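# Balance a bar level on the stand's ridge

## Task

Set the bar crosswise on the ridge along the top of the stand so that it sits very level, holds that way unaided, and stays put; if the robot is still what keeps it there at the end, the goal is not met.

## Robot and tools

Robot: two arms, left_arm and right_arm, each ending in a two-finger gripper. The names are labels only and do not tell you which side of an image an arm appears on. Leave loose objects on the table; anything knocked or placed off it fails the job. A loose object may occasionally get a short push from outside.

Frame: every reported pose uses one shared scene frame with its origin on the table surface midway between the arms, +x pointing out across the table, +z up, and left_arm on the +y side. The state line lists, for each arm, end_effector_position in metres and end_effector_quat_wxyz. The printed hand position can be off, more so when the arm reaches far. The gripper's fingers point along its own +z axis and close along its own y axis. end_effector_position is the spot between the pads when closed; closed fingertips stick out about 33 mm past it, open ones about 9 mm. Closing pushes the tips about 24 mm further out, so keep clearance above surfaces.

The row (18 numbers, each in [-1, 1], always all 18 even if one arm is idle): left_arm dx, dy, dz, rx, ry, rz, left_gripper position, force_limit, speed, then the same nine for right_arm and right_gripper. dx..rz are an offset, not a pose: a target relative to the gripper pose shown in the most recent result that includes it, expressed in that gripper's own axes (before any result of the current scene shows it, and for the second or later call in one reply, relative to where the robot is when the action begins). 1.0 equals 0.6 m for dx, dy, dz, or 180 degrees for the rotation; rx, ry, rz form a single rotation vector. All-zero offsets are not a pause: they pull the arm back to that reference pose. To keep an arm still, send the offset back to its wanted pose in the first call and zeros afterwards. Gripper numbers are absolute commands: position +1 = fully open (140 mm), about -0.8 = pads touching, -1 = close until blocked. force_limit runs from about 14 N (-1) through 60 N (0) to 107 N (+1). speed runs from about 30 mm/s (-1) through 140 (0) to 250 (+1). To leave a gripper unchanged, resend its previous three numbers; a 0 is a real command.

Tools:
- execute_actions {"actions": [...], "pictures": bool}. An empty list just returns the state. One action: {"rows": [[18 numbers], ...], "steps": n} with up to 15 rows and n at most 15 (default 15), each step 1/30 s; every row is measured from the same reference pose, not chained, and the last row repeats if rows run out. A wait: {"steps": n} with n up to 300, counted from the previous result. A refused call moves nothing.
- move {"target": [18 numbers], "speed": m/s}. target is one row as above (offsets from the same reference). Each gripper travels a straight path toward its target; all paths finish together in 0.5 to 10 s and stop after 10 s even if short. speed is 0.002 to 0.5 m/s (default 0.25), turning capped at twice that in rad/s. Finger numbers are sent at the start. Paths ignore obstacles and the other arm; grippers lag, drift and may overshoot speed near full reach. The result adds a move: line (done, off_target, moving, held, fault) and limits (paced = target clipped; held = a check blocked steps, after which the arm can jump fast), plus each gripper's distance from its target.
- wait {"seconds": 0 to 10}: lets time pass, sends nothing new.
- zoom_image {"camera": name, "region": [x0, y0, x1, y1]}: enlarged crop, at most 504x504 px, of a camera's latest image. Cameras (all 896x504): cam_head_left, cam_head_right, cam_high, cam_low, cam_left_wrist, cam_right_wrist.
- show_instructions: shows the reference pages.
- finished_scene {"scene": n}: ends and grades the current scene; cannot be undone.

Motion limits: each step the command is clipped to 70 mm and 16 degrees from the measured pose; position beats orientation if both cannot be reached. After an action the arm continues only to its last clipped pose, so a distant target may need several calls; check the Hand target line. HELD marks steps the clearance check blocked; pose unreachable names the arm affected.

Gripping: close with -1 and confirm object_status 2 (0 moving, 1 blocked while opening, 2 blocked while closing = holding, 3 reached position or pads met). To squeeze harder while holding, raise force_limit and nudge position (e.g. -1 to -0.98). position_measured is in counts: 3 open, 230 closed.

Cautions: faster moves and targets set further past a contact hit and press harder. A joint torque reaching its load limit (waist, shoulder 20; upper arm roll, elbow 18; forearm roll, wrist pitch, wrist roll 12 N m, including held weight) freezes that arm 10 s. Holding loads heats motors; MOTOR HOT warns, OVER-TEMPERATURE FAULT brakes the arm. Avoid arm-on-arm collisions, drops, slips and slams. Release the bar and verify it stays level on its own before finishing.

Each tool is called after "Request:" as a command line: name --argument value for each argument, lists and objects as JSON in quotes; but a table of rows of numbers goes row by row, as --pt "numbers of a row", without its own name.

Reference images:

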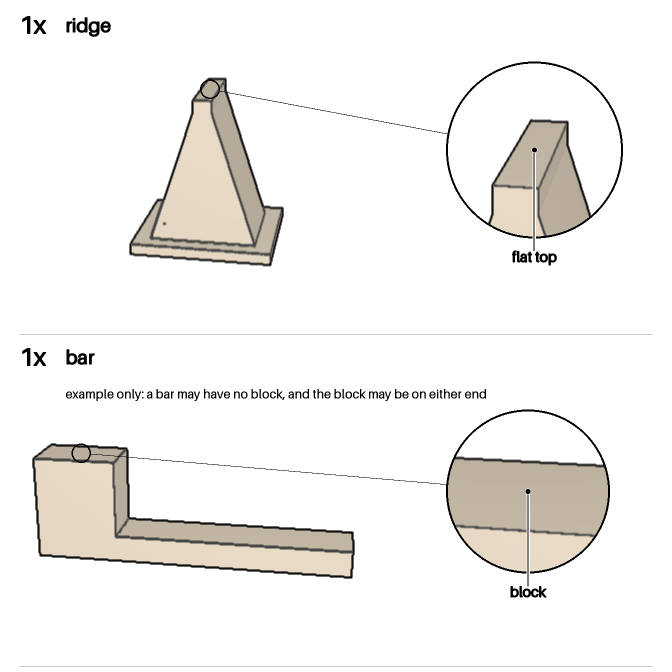

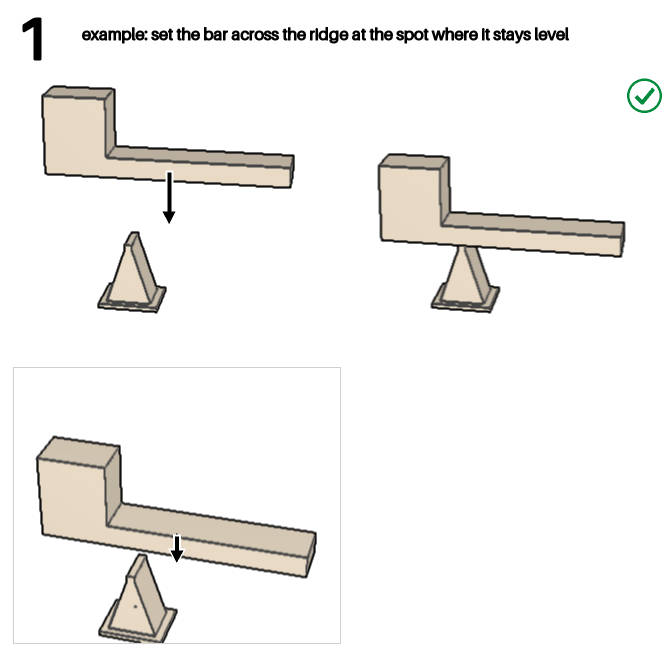

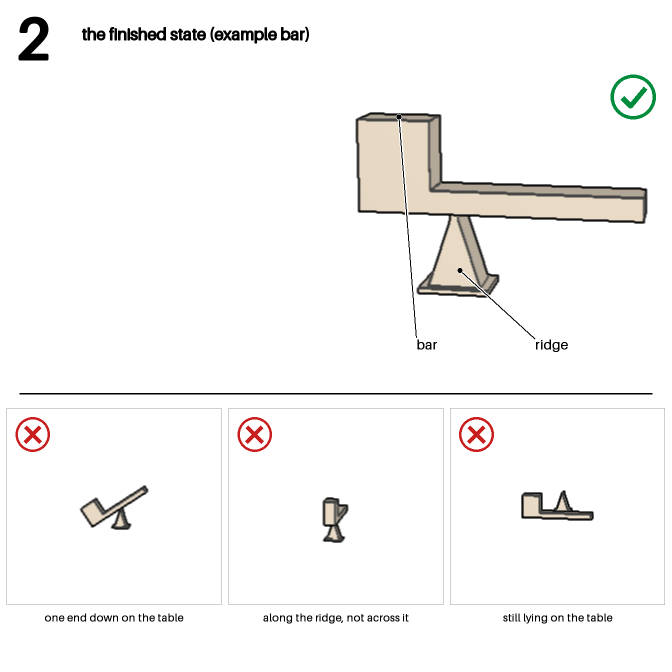

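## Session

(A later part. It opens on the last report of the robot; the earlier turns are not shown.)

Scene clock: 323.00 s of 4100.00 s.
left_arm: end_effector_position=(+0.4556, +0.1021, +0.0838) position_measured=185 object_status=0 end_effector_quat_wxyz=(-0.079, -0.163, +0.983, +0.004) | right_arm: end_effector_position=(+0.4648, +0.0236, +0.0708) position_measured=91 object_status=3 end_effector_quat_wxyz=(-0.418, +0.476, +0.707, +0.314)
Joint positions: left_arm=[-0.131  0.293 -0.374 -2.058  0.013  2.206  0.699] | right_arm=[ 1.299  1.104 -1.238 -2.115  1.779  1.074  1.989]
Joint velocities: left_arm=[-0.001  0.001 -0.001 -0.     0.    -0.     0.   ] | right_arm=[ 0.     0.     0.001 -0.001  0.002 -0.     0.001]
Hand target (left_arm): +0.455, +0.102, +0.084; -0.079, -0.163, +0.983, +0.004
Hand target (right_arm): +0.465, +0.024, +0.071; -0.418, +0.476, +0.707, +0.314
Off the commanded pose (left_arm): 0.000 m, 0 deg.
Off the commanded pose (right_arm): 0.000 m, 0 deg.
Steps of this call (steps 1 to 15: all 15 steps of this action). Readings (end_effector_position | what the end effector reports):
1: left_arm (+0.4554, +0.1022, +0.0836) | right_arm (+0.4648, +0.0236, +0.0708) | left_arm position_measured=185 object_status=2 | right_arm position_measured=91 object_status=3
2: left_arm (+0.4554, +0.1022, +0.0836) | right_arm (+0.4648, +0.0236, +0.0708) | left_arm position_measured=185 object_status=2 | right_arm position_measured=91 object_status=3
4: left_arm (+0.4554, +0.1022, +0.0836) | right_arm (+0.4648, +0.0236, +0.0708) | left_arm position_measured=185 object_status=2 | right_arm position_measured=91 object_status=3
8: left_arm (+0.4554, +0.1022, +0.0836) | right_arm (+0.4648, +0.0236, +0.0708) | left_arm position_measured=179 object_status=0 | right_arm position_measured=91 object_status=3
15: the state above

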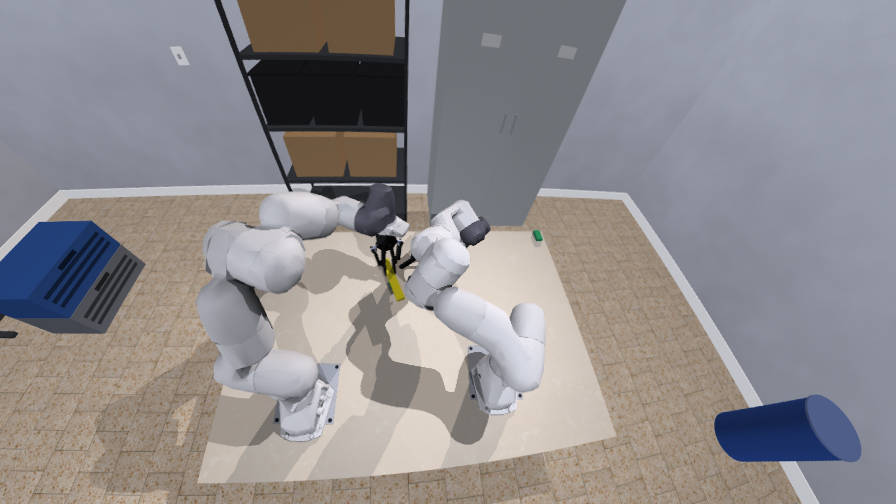

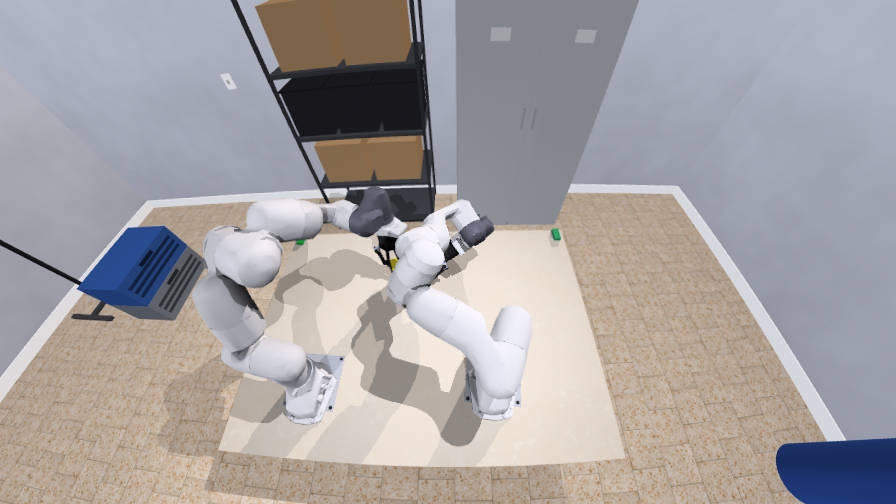

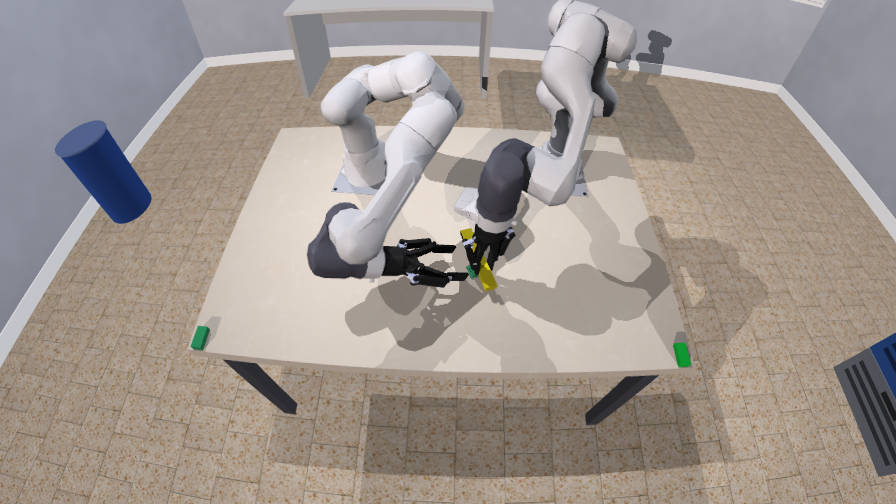

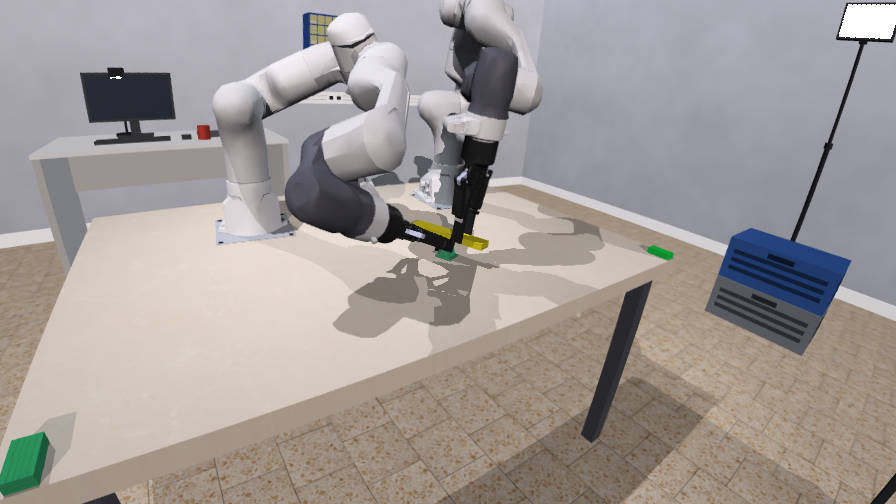

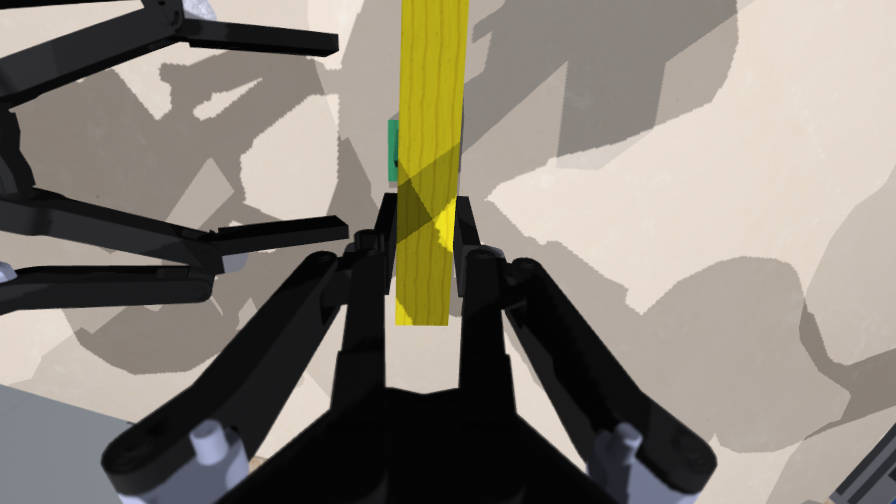

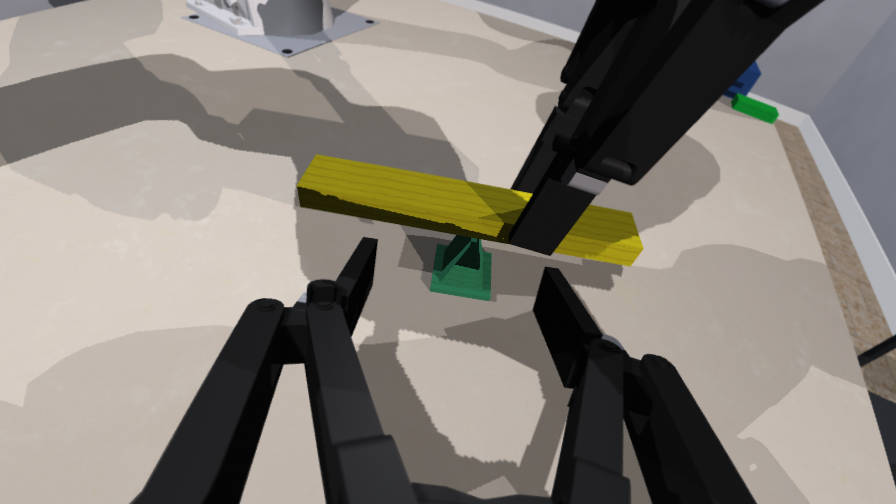

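Request:
move --target '[0,0,-0.004,0,0.007,0,-1,0,-0.3,0,0,0,0,0,0,0.3,0,0]' --speed 0.005

Request:
move --target '[-0.007,0,-0.001,0,0,0,-1,0,-0.3,0,0,0,0,0,0,0.3,0,0]' --speed 0.005

Request:
move --target '[-0.001,0,0.0065,0,0,0,-1,0,-0.3,0,0,0,0,0,0,0.3,0,0]' --speed 0.004

Request:
execute_actions --actions '[{"rows":[[0,0,0,0,0,0,-1,0,-0.3,0,0,0,0,0,0,0.3,0,0],[0,0,0,0,0,0,-1,0,-0.3,0,0,0,0,0,0,0.3,0,0],[0,0,0,0,0,0,-1,0,-0.3,0,0,0,0,0,0,0.3,0,0],[0,0,0,0,0,0,-1,0,-0.3,0,0,0,0,0,0,0.3,0,0],[0,0,0,0,0,0,-0.4,0,-0.5,0,0,0,0,0,0,0.3,0,0],[0,0,0,0,0,0,-0.4,0,-0.5,0,0,0,0,0,0,0.3,0,0],[0,0,0,0,0,0,-0.4,0,-0.5,0,0,0,0,0,0,0.3,0,0],[0,0,0,0,0,0,-0.4,0,-0.5,0,0,0,0,0,0,0.3,0,0],[0,0,0,0,0,0,-0.4,0,-0.5,0,0,0,0,0,0,0.3,0,0],[0,0,0,0,0,0,-1,0,-0.3,0,0,0,0,0,0,0.3,0,0]],"steps":15}]'

Scene clock: 331.80 s of 4100.00 s.
left_arm: end_effector_position=(+0.4564, +0.1030, +0.0858) position_measured=185 object_status=2 end_effector_quat_wxyz=(-0.088, -0.164, +0.982, +0.003) | right_arm: end_effector_position=(+0.4648, +0.0236, +0.0708) position_measured=91 object_status=3 end_effector_quat_wxyz=(-0.418, +0.476, +0.707, +0.314)
Joint positions: left_arm=[-0.124  0.302 -0.375 -2.039  0.002  2.181  0.71 ] | right_arm=[ 1.299  1.104 -1.238 -2.115  1.779  1.074  1.989]
Joint velocities: left_arm=[-0.     0.001 -0.    -0.001 -0.    -0.004  0.005] | right_arm=[ 0.001 -0.     0.     0.002 -0.    -0.    -0.   ]
Hand target (left_arm): +0.456, +0.102, +0.086; -0.090, -0.163, +0.983, +0.002
Hand target (right_arm): +0.465, +0.024, +0.071; -0.418, +0.476, +0.707, +0.314
Off the commanded pose (left_arm): 0.001 m, 0 deg.
Off the commanded pose (right_arm): 0.000 m, 0 deg.
After step 90, 3.37 s passed at rest.
move: done

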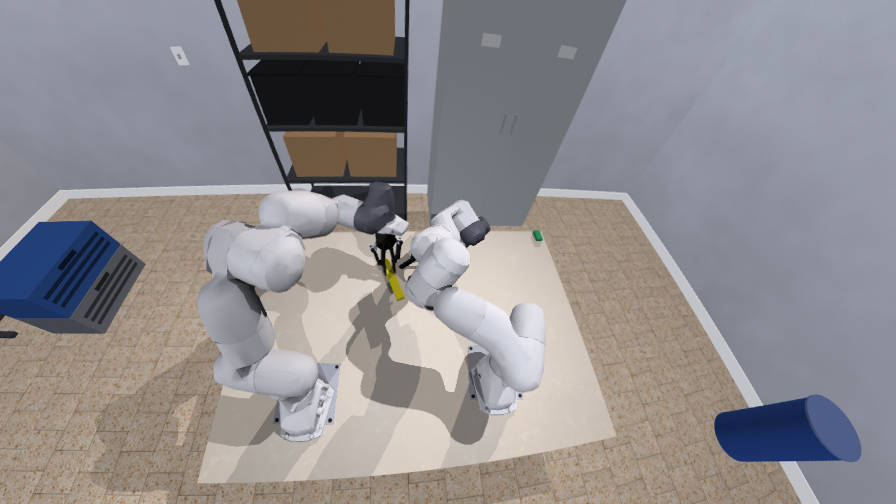

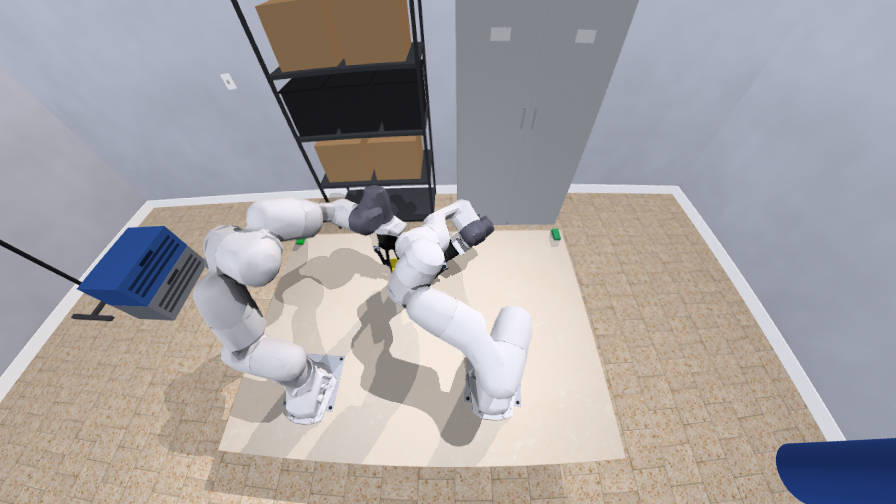

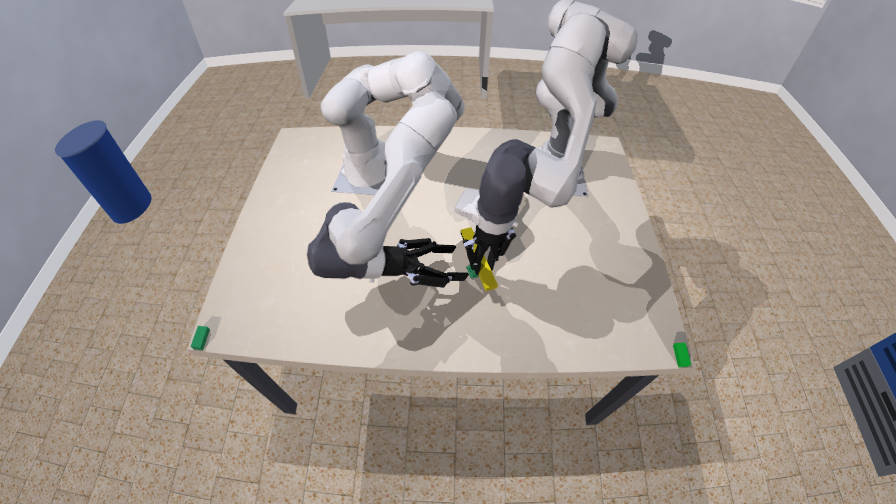

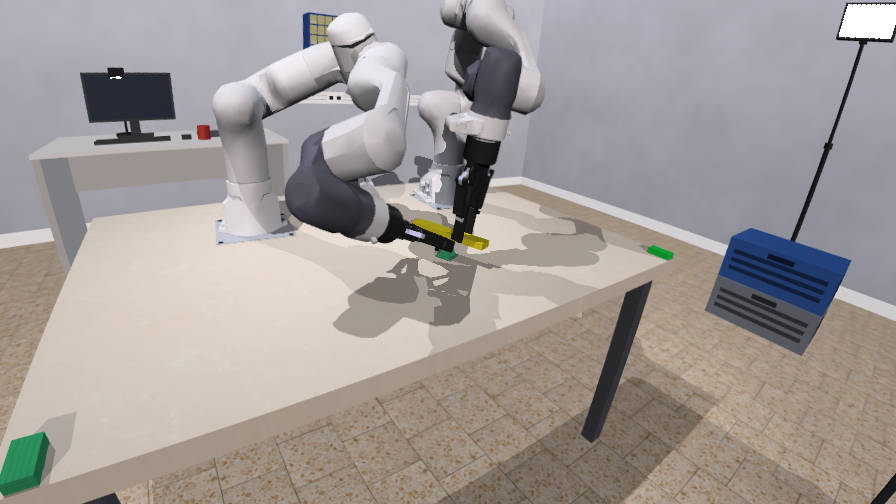

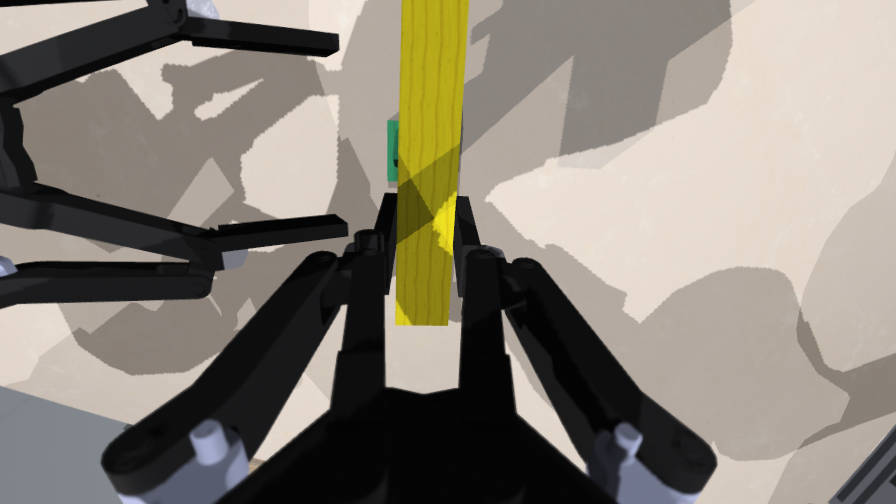

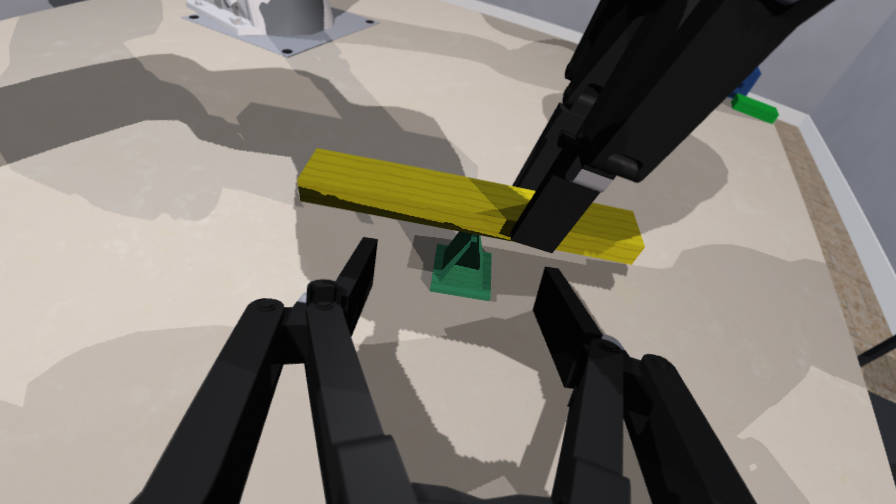

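Scene clock: 332.87 s of 4100.00 s.
left_arm: end_effector_position=(+0.4593, +0.1027, +0.0856) position_measured=185 object_status=2 end_effector_quat_wxyz=(-0.088, -0.166, +0.982, +0.002) | right_arm: end_effector_position=(+0.4648, +0.0236, +0.0708) position_measured=91 object_status=3 end_effector_quat_wxyz=(-0.418, +0.476, +0.707, +0.314)
Joint positions: left_arm=[-0.123  0.309 -0.373 -2.03   0.002  2.18   0.71 ] | right_arm=[ 1.299  1.104 -1.238 -2.115  1.779  1.074  1.989]
Joint velocities: left_arm=[-0.001 -0.     0.001 -0.     0.001 -0.002 -0.   ] | right_arm=[-0.    -0.    -0.     0.001 -0.     0.     0.001]
Hand target (left_arm): +0.460, +0.104, +0.086; -0.088, -0.164, +0.982, +0.003
Hand target (right_arm): +0.465, +0.024, +0.071; -0.418, +0.476, +0.707, +0.314
Off the commanded pose (left_arm): 0.002 m, 0 deg.
Off the commanded pose (right_arm): 0.000 m, 0 deg.
move: done

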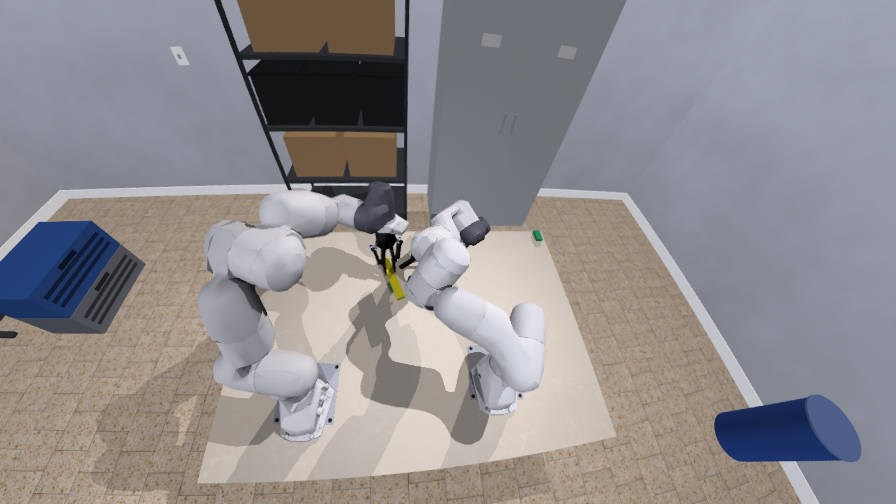

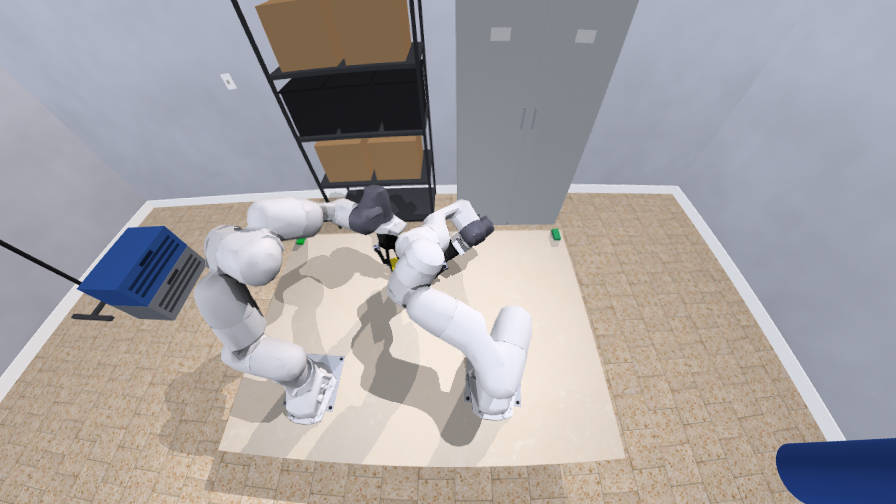

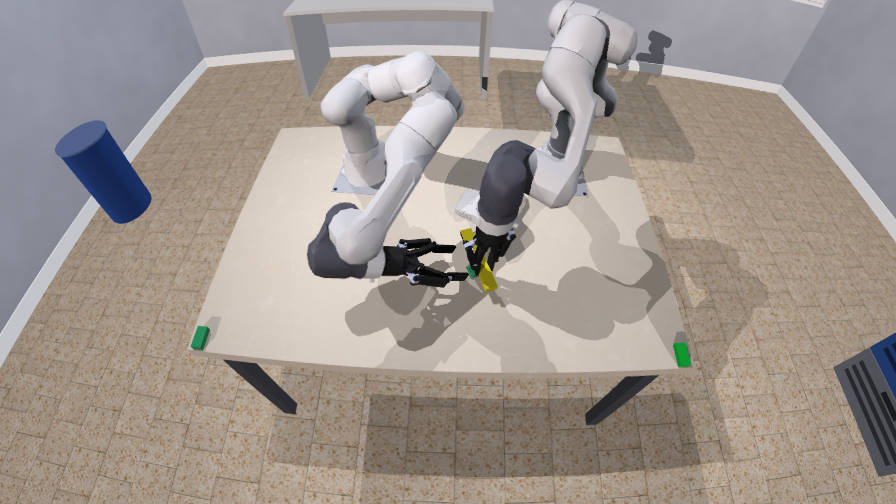

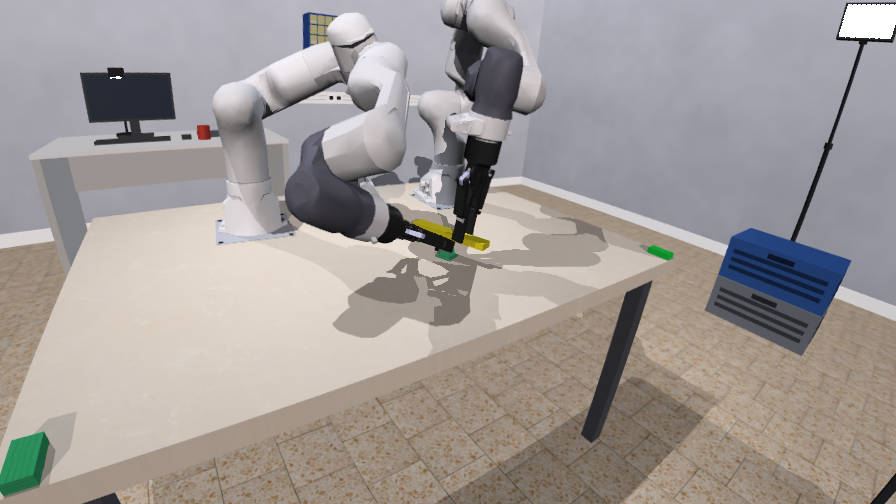

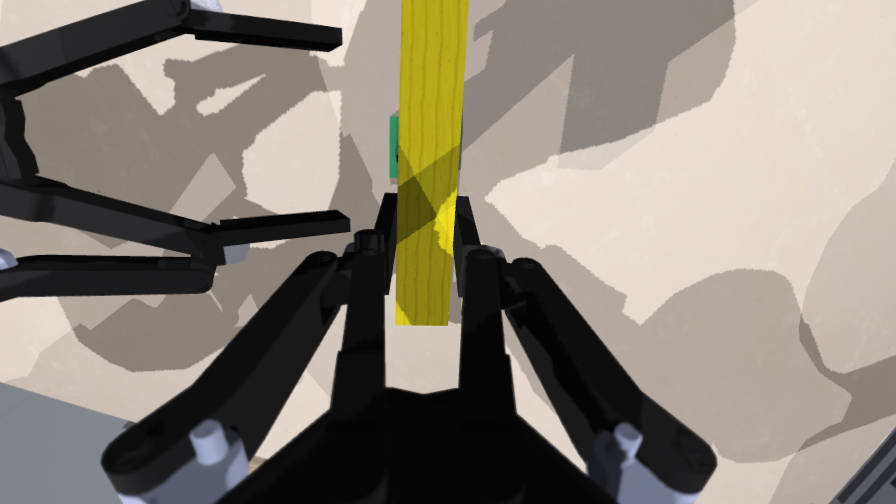

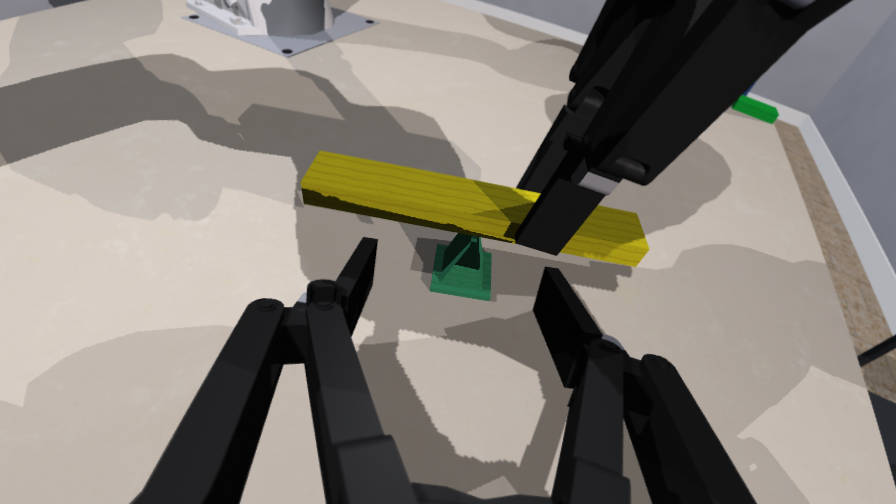

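Scene clock: 334.07 s of 4100.00 s.
left_arm: end_effector_position=(+0.4590, +0.1024, +0.0830) position_measured=185 object_status=2 end_effector_quat_wxyz=(-0.089, -0.166, +0.982, +0.002) | right_arm: end_effector_position=(+0.4648, +0.0236, +0.0708) position_measured=91 object_status=3 end_effector_quat_wxyz=(-0.418, +0.476, +0.707, +0.314)
Joint positions: left_arm=[-0.123  0.313 -0.373 -2.031  0.002  2.185  0.71 ] | right_arm=[ 1.299  1.104 -1.238 -2.115  1.779  1.074  1.989]
Joint velocities: left_arm=[-0.001  0.002  0.002  0.001 -0.     0.001 -0.   ] | right_arm=[ 0.     0.    -0.    -0.001  0.    -0.     0.001]
Hand target (left_arm): +0.459, +0.103, +0.082; -0.088, -0.166, +0.982, +0.002
Hand target (right_arm): +0.465, +0.024, +0.071; -0.418, +0.476, +0.707, +0.314
Off the commanded pose (left_arm): 0.001 m, 0 deg.
Off the commanded pose (right_arm): 0.000 m, 0 deg.
move: done

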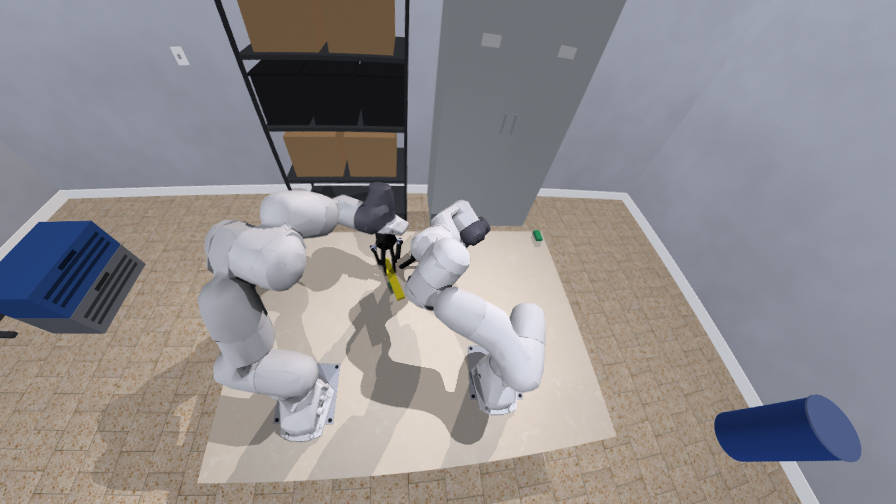

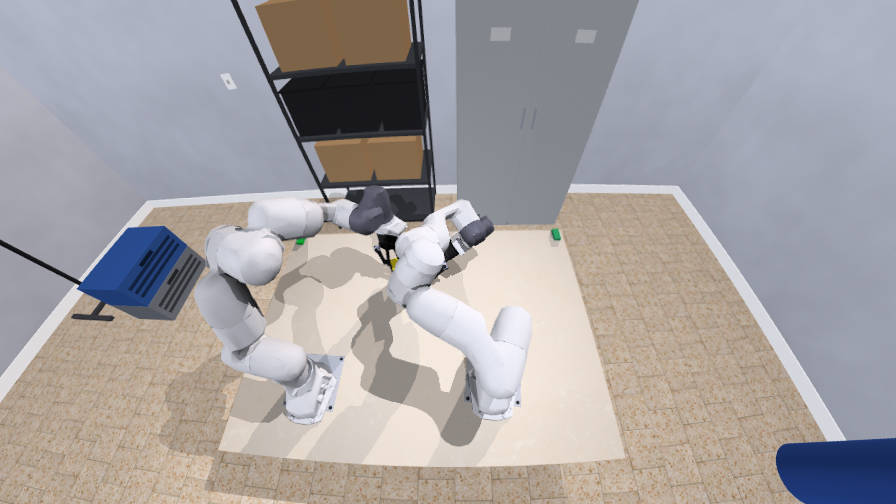

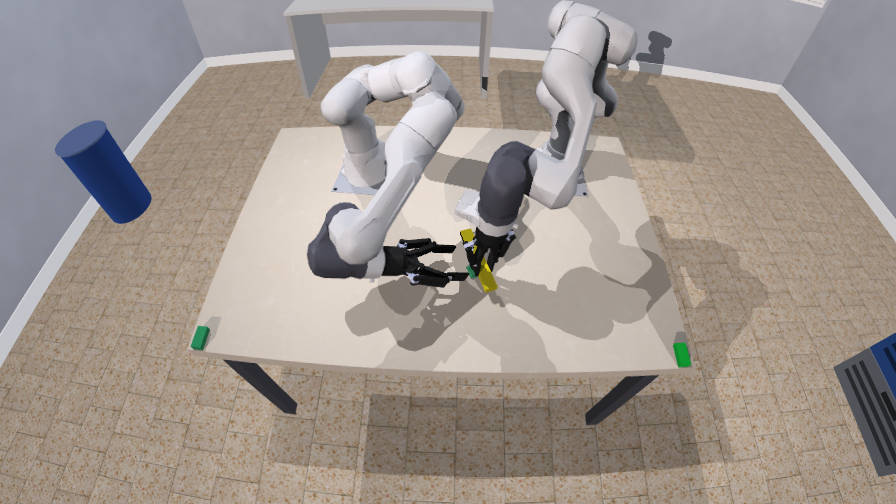

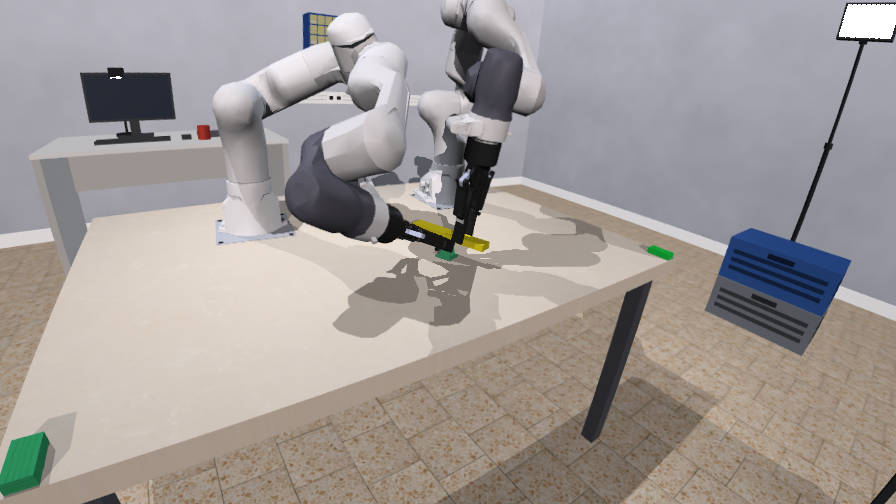

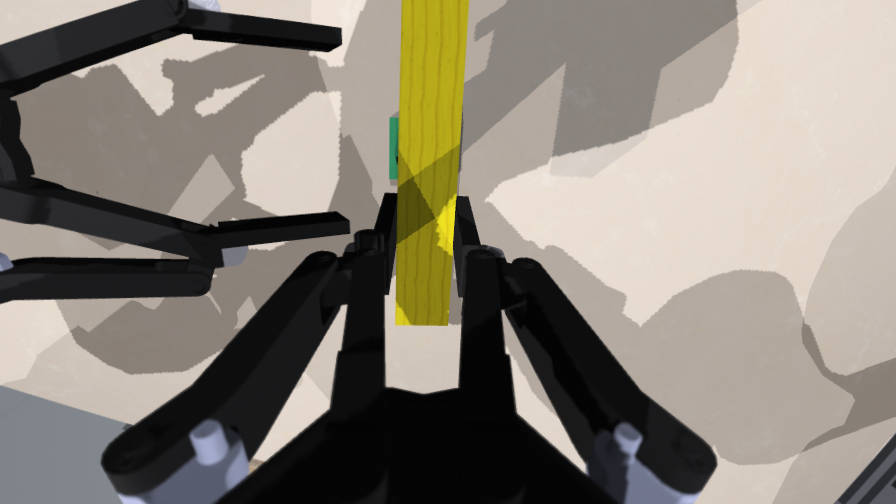

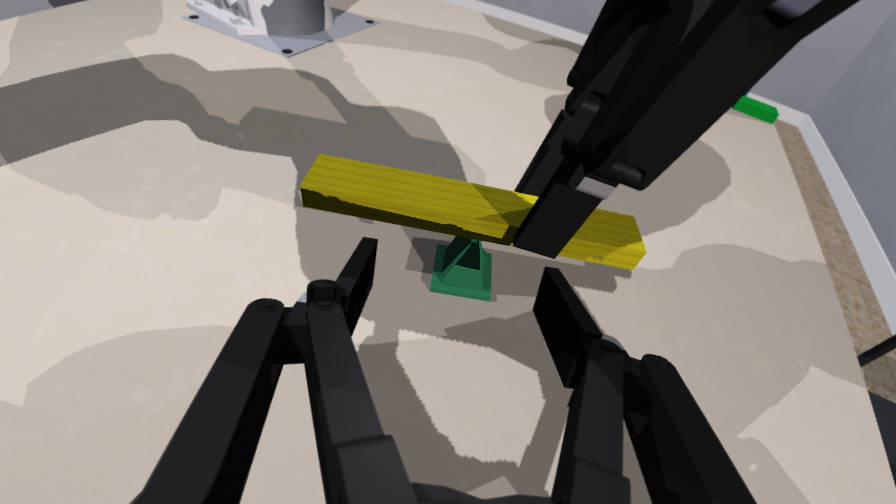

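Scene clock: 334.57 s of 4100.00 s.
left_arm: end_effector_position=(+0.4591, +0.1024, +0.0832) position_measured=185 object_status=0 end_effector_quat_wxyz=(-0.089, -0.166, +0.982, +0.001) | right_arm: end_effector_position=(+0.4648, +0.0236, +0.0708) position_measured=91 object_status=3 end_effector_quat_wxyz=(-0.418, +0.476, +0.707, +0.314)
Joint positions: left_arm=[-0.123  0.313 -0.373 -2.031  0.002  2.185  0.71 ] | right_arm=[ 1.299  1.104 -1.238 -2.115  1.779  1.074  1.989]
Joint velocities: left_arm=[ 0.     0.001  0.    -0.    -0.001 -0.     0.001] | right_arm=[ 0.001 -0.001  0.     0.     0.001 -0.001 -0.   ]
Hand target (left_arm): +0.459, +0.102, +0.083; -0.089, -0.166, +0.982, +0.002
Hand target (right_arm): +0.465, +0.024, +0.071; -0.418, +0.476, +0.707, +0.314
Off the commanded pose (left_arm): 0.000 m, 0 deg.
Off the commanded pose (right_arm): 0.000 m, 0 deg.
Steps of this call (steps 1 to 15: all 15 steps of this action). Readings (end_effector_position | what the end effector reports):
1: left_arm (+0.4590, +0.1024, +0.0830) | right_arm (+0.4648, +0.0236, +0.0708) | left_arm position_measured=185 object_status=2 | right_arm position_measured=91 object_status=3
2: left_arm (+0.4590, +0.1024, +0.0830) | right_arm (+0.4648, +0.0236, +0.0708) | left_arm position_measured=185 object_status=2 | right_arm position_measured=91 object_status=3
4: left_arm (+0.4590, +0.1024, +0.0830) | right_arm (+0.4648, +0.0236, +0.0708) | left_arm position_measured=185 object_status=2 | right_arm position_measured=91 object_status=3
8: left_arm (+0.4590, +0.1024, +0.0830) | right_arm (+0.4648, +0.0236, +0.0708) | left_arm position_measured=179 object_status=0 | right_arm position_measured=91 object_status=3
15: the state above

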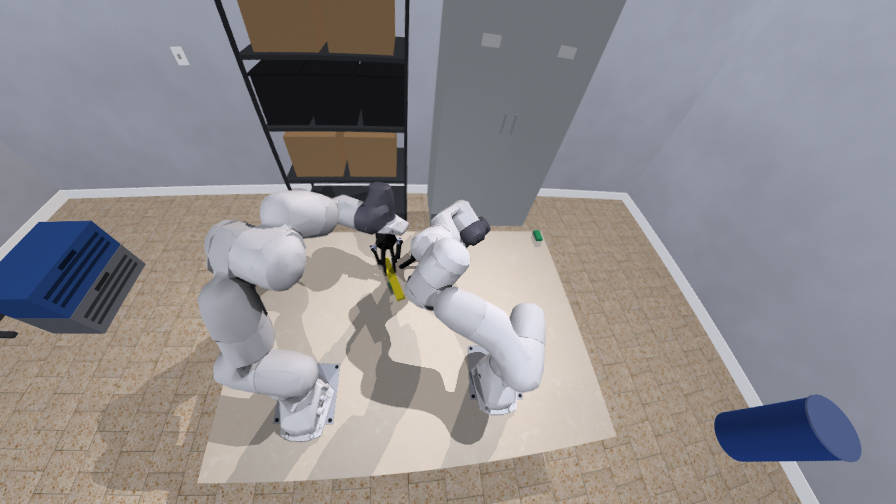

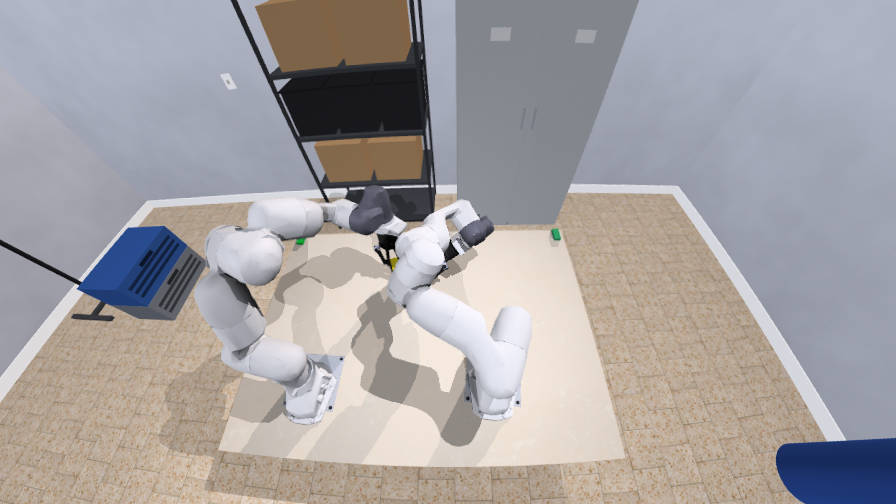

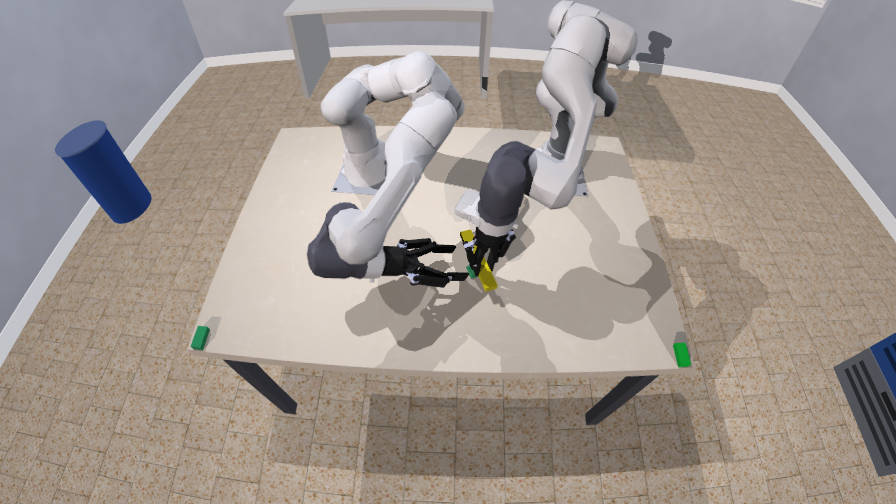

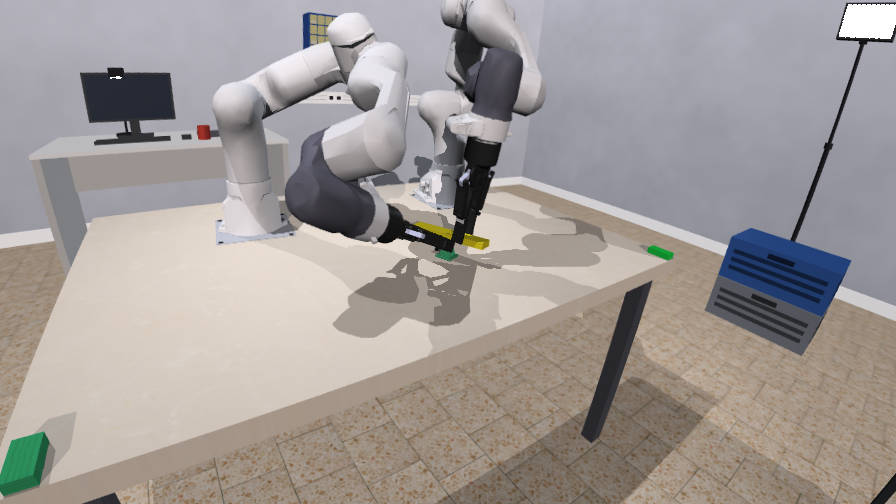

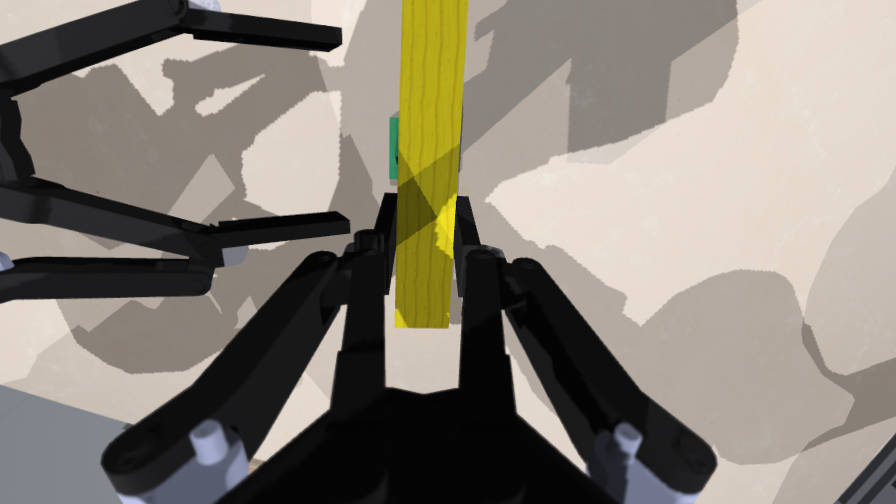

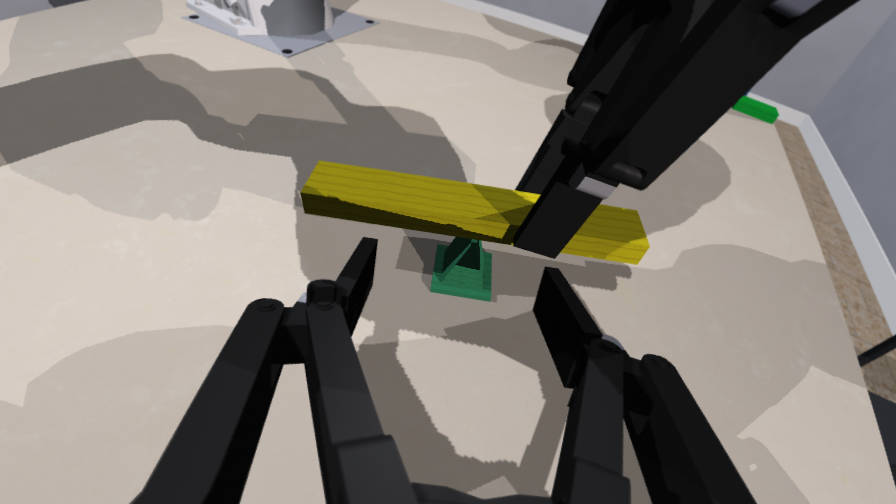

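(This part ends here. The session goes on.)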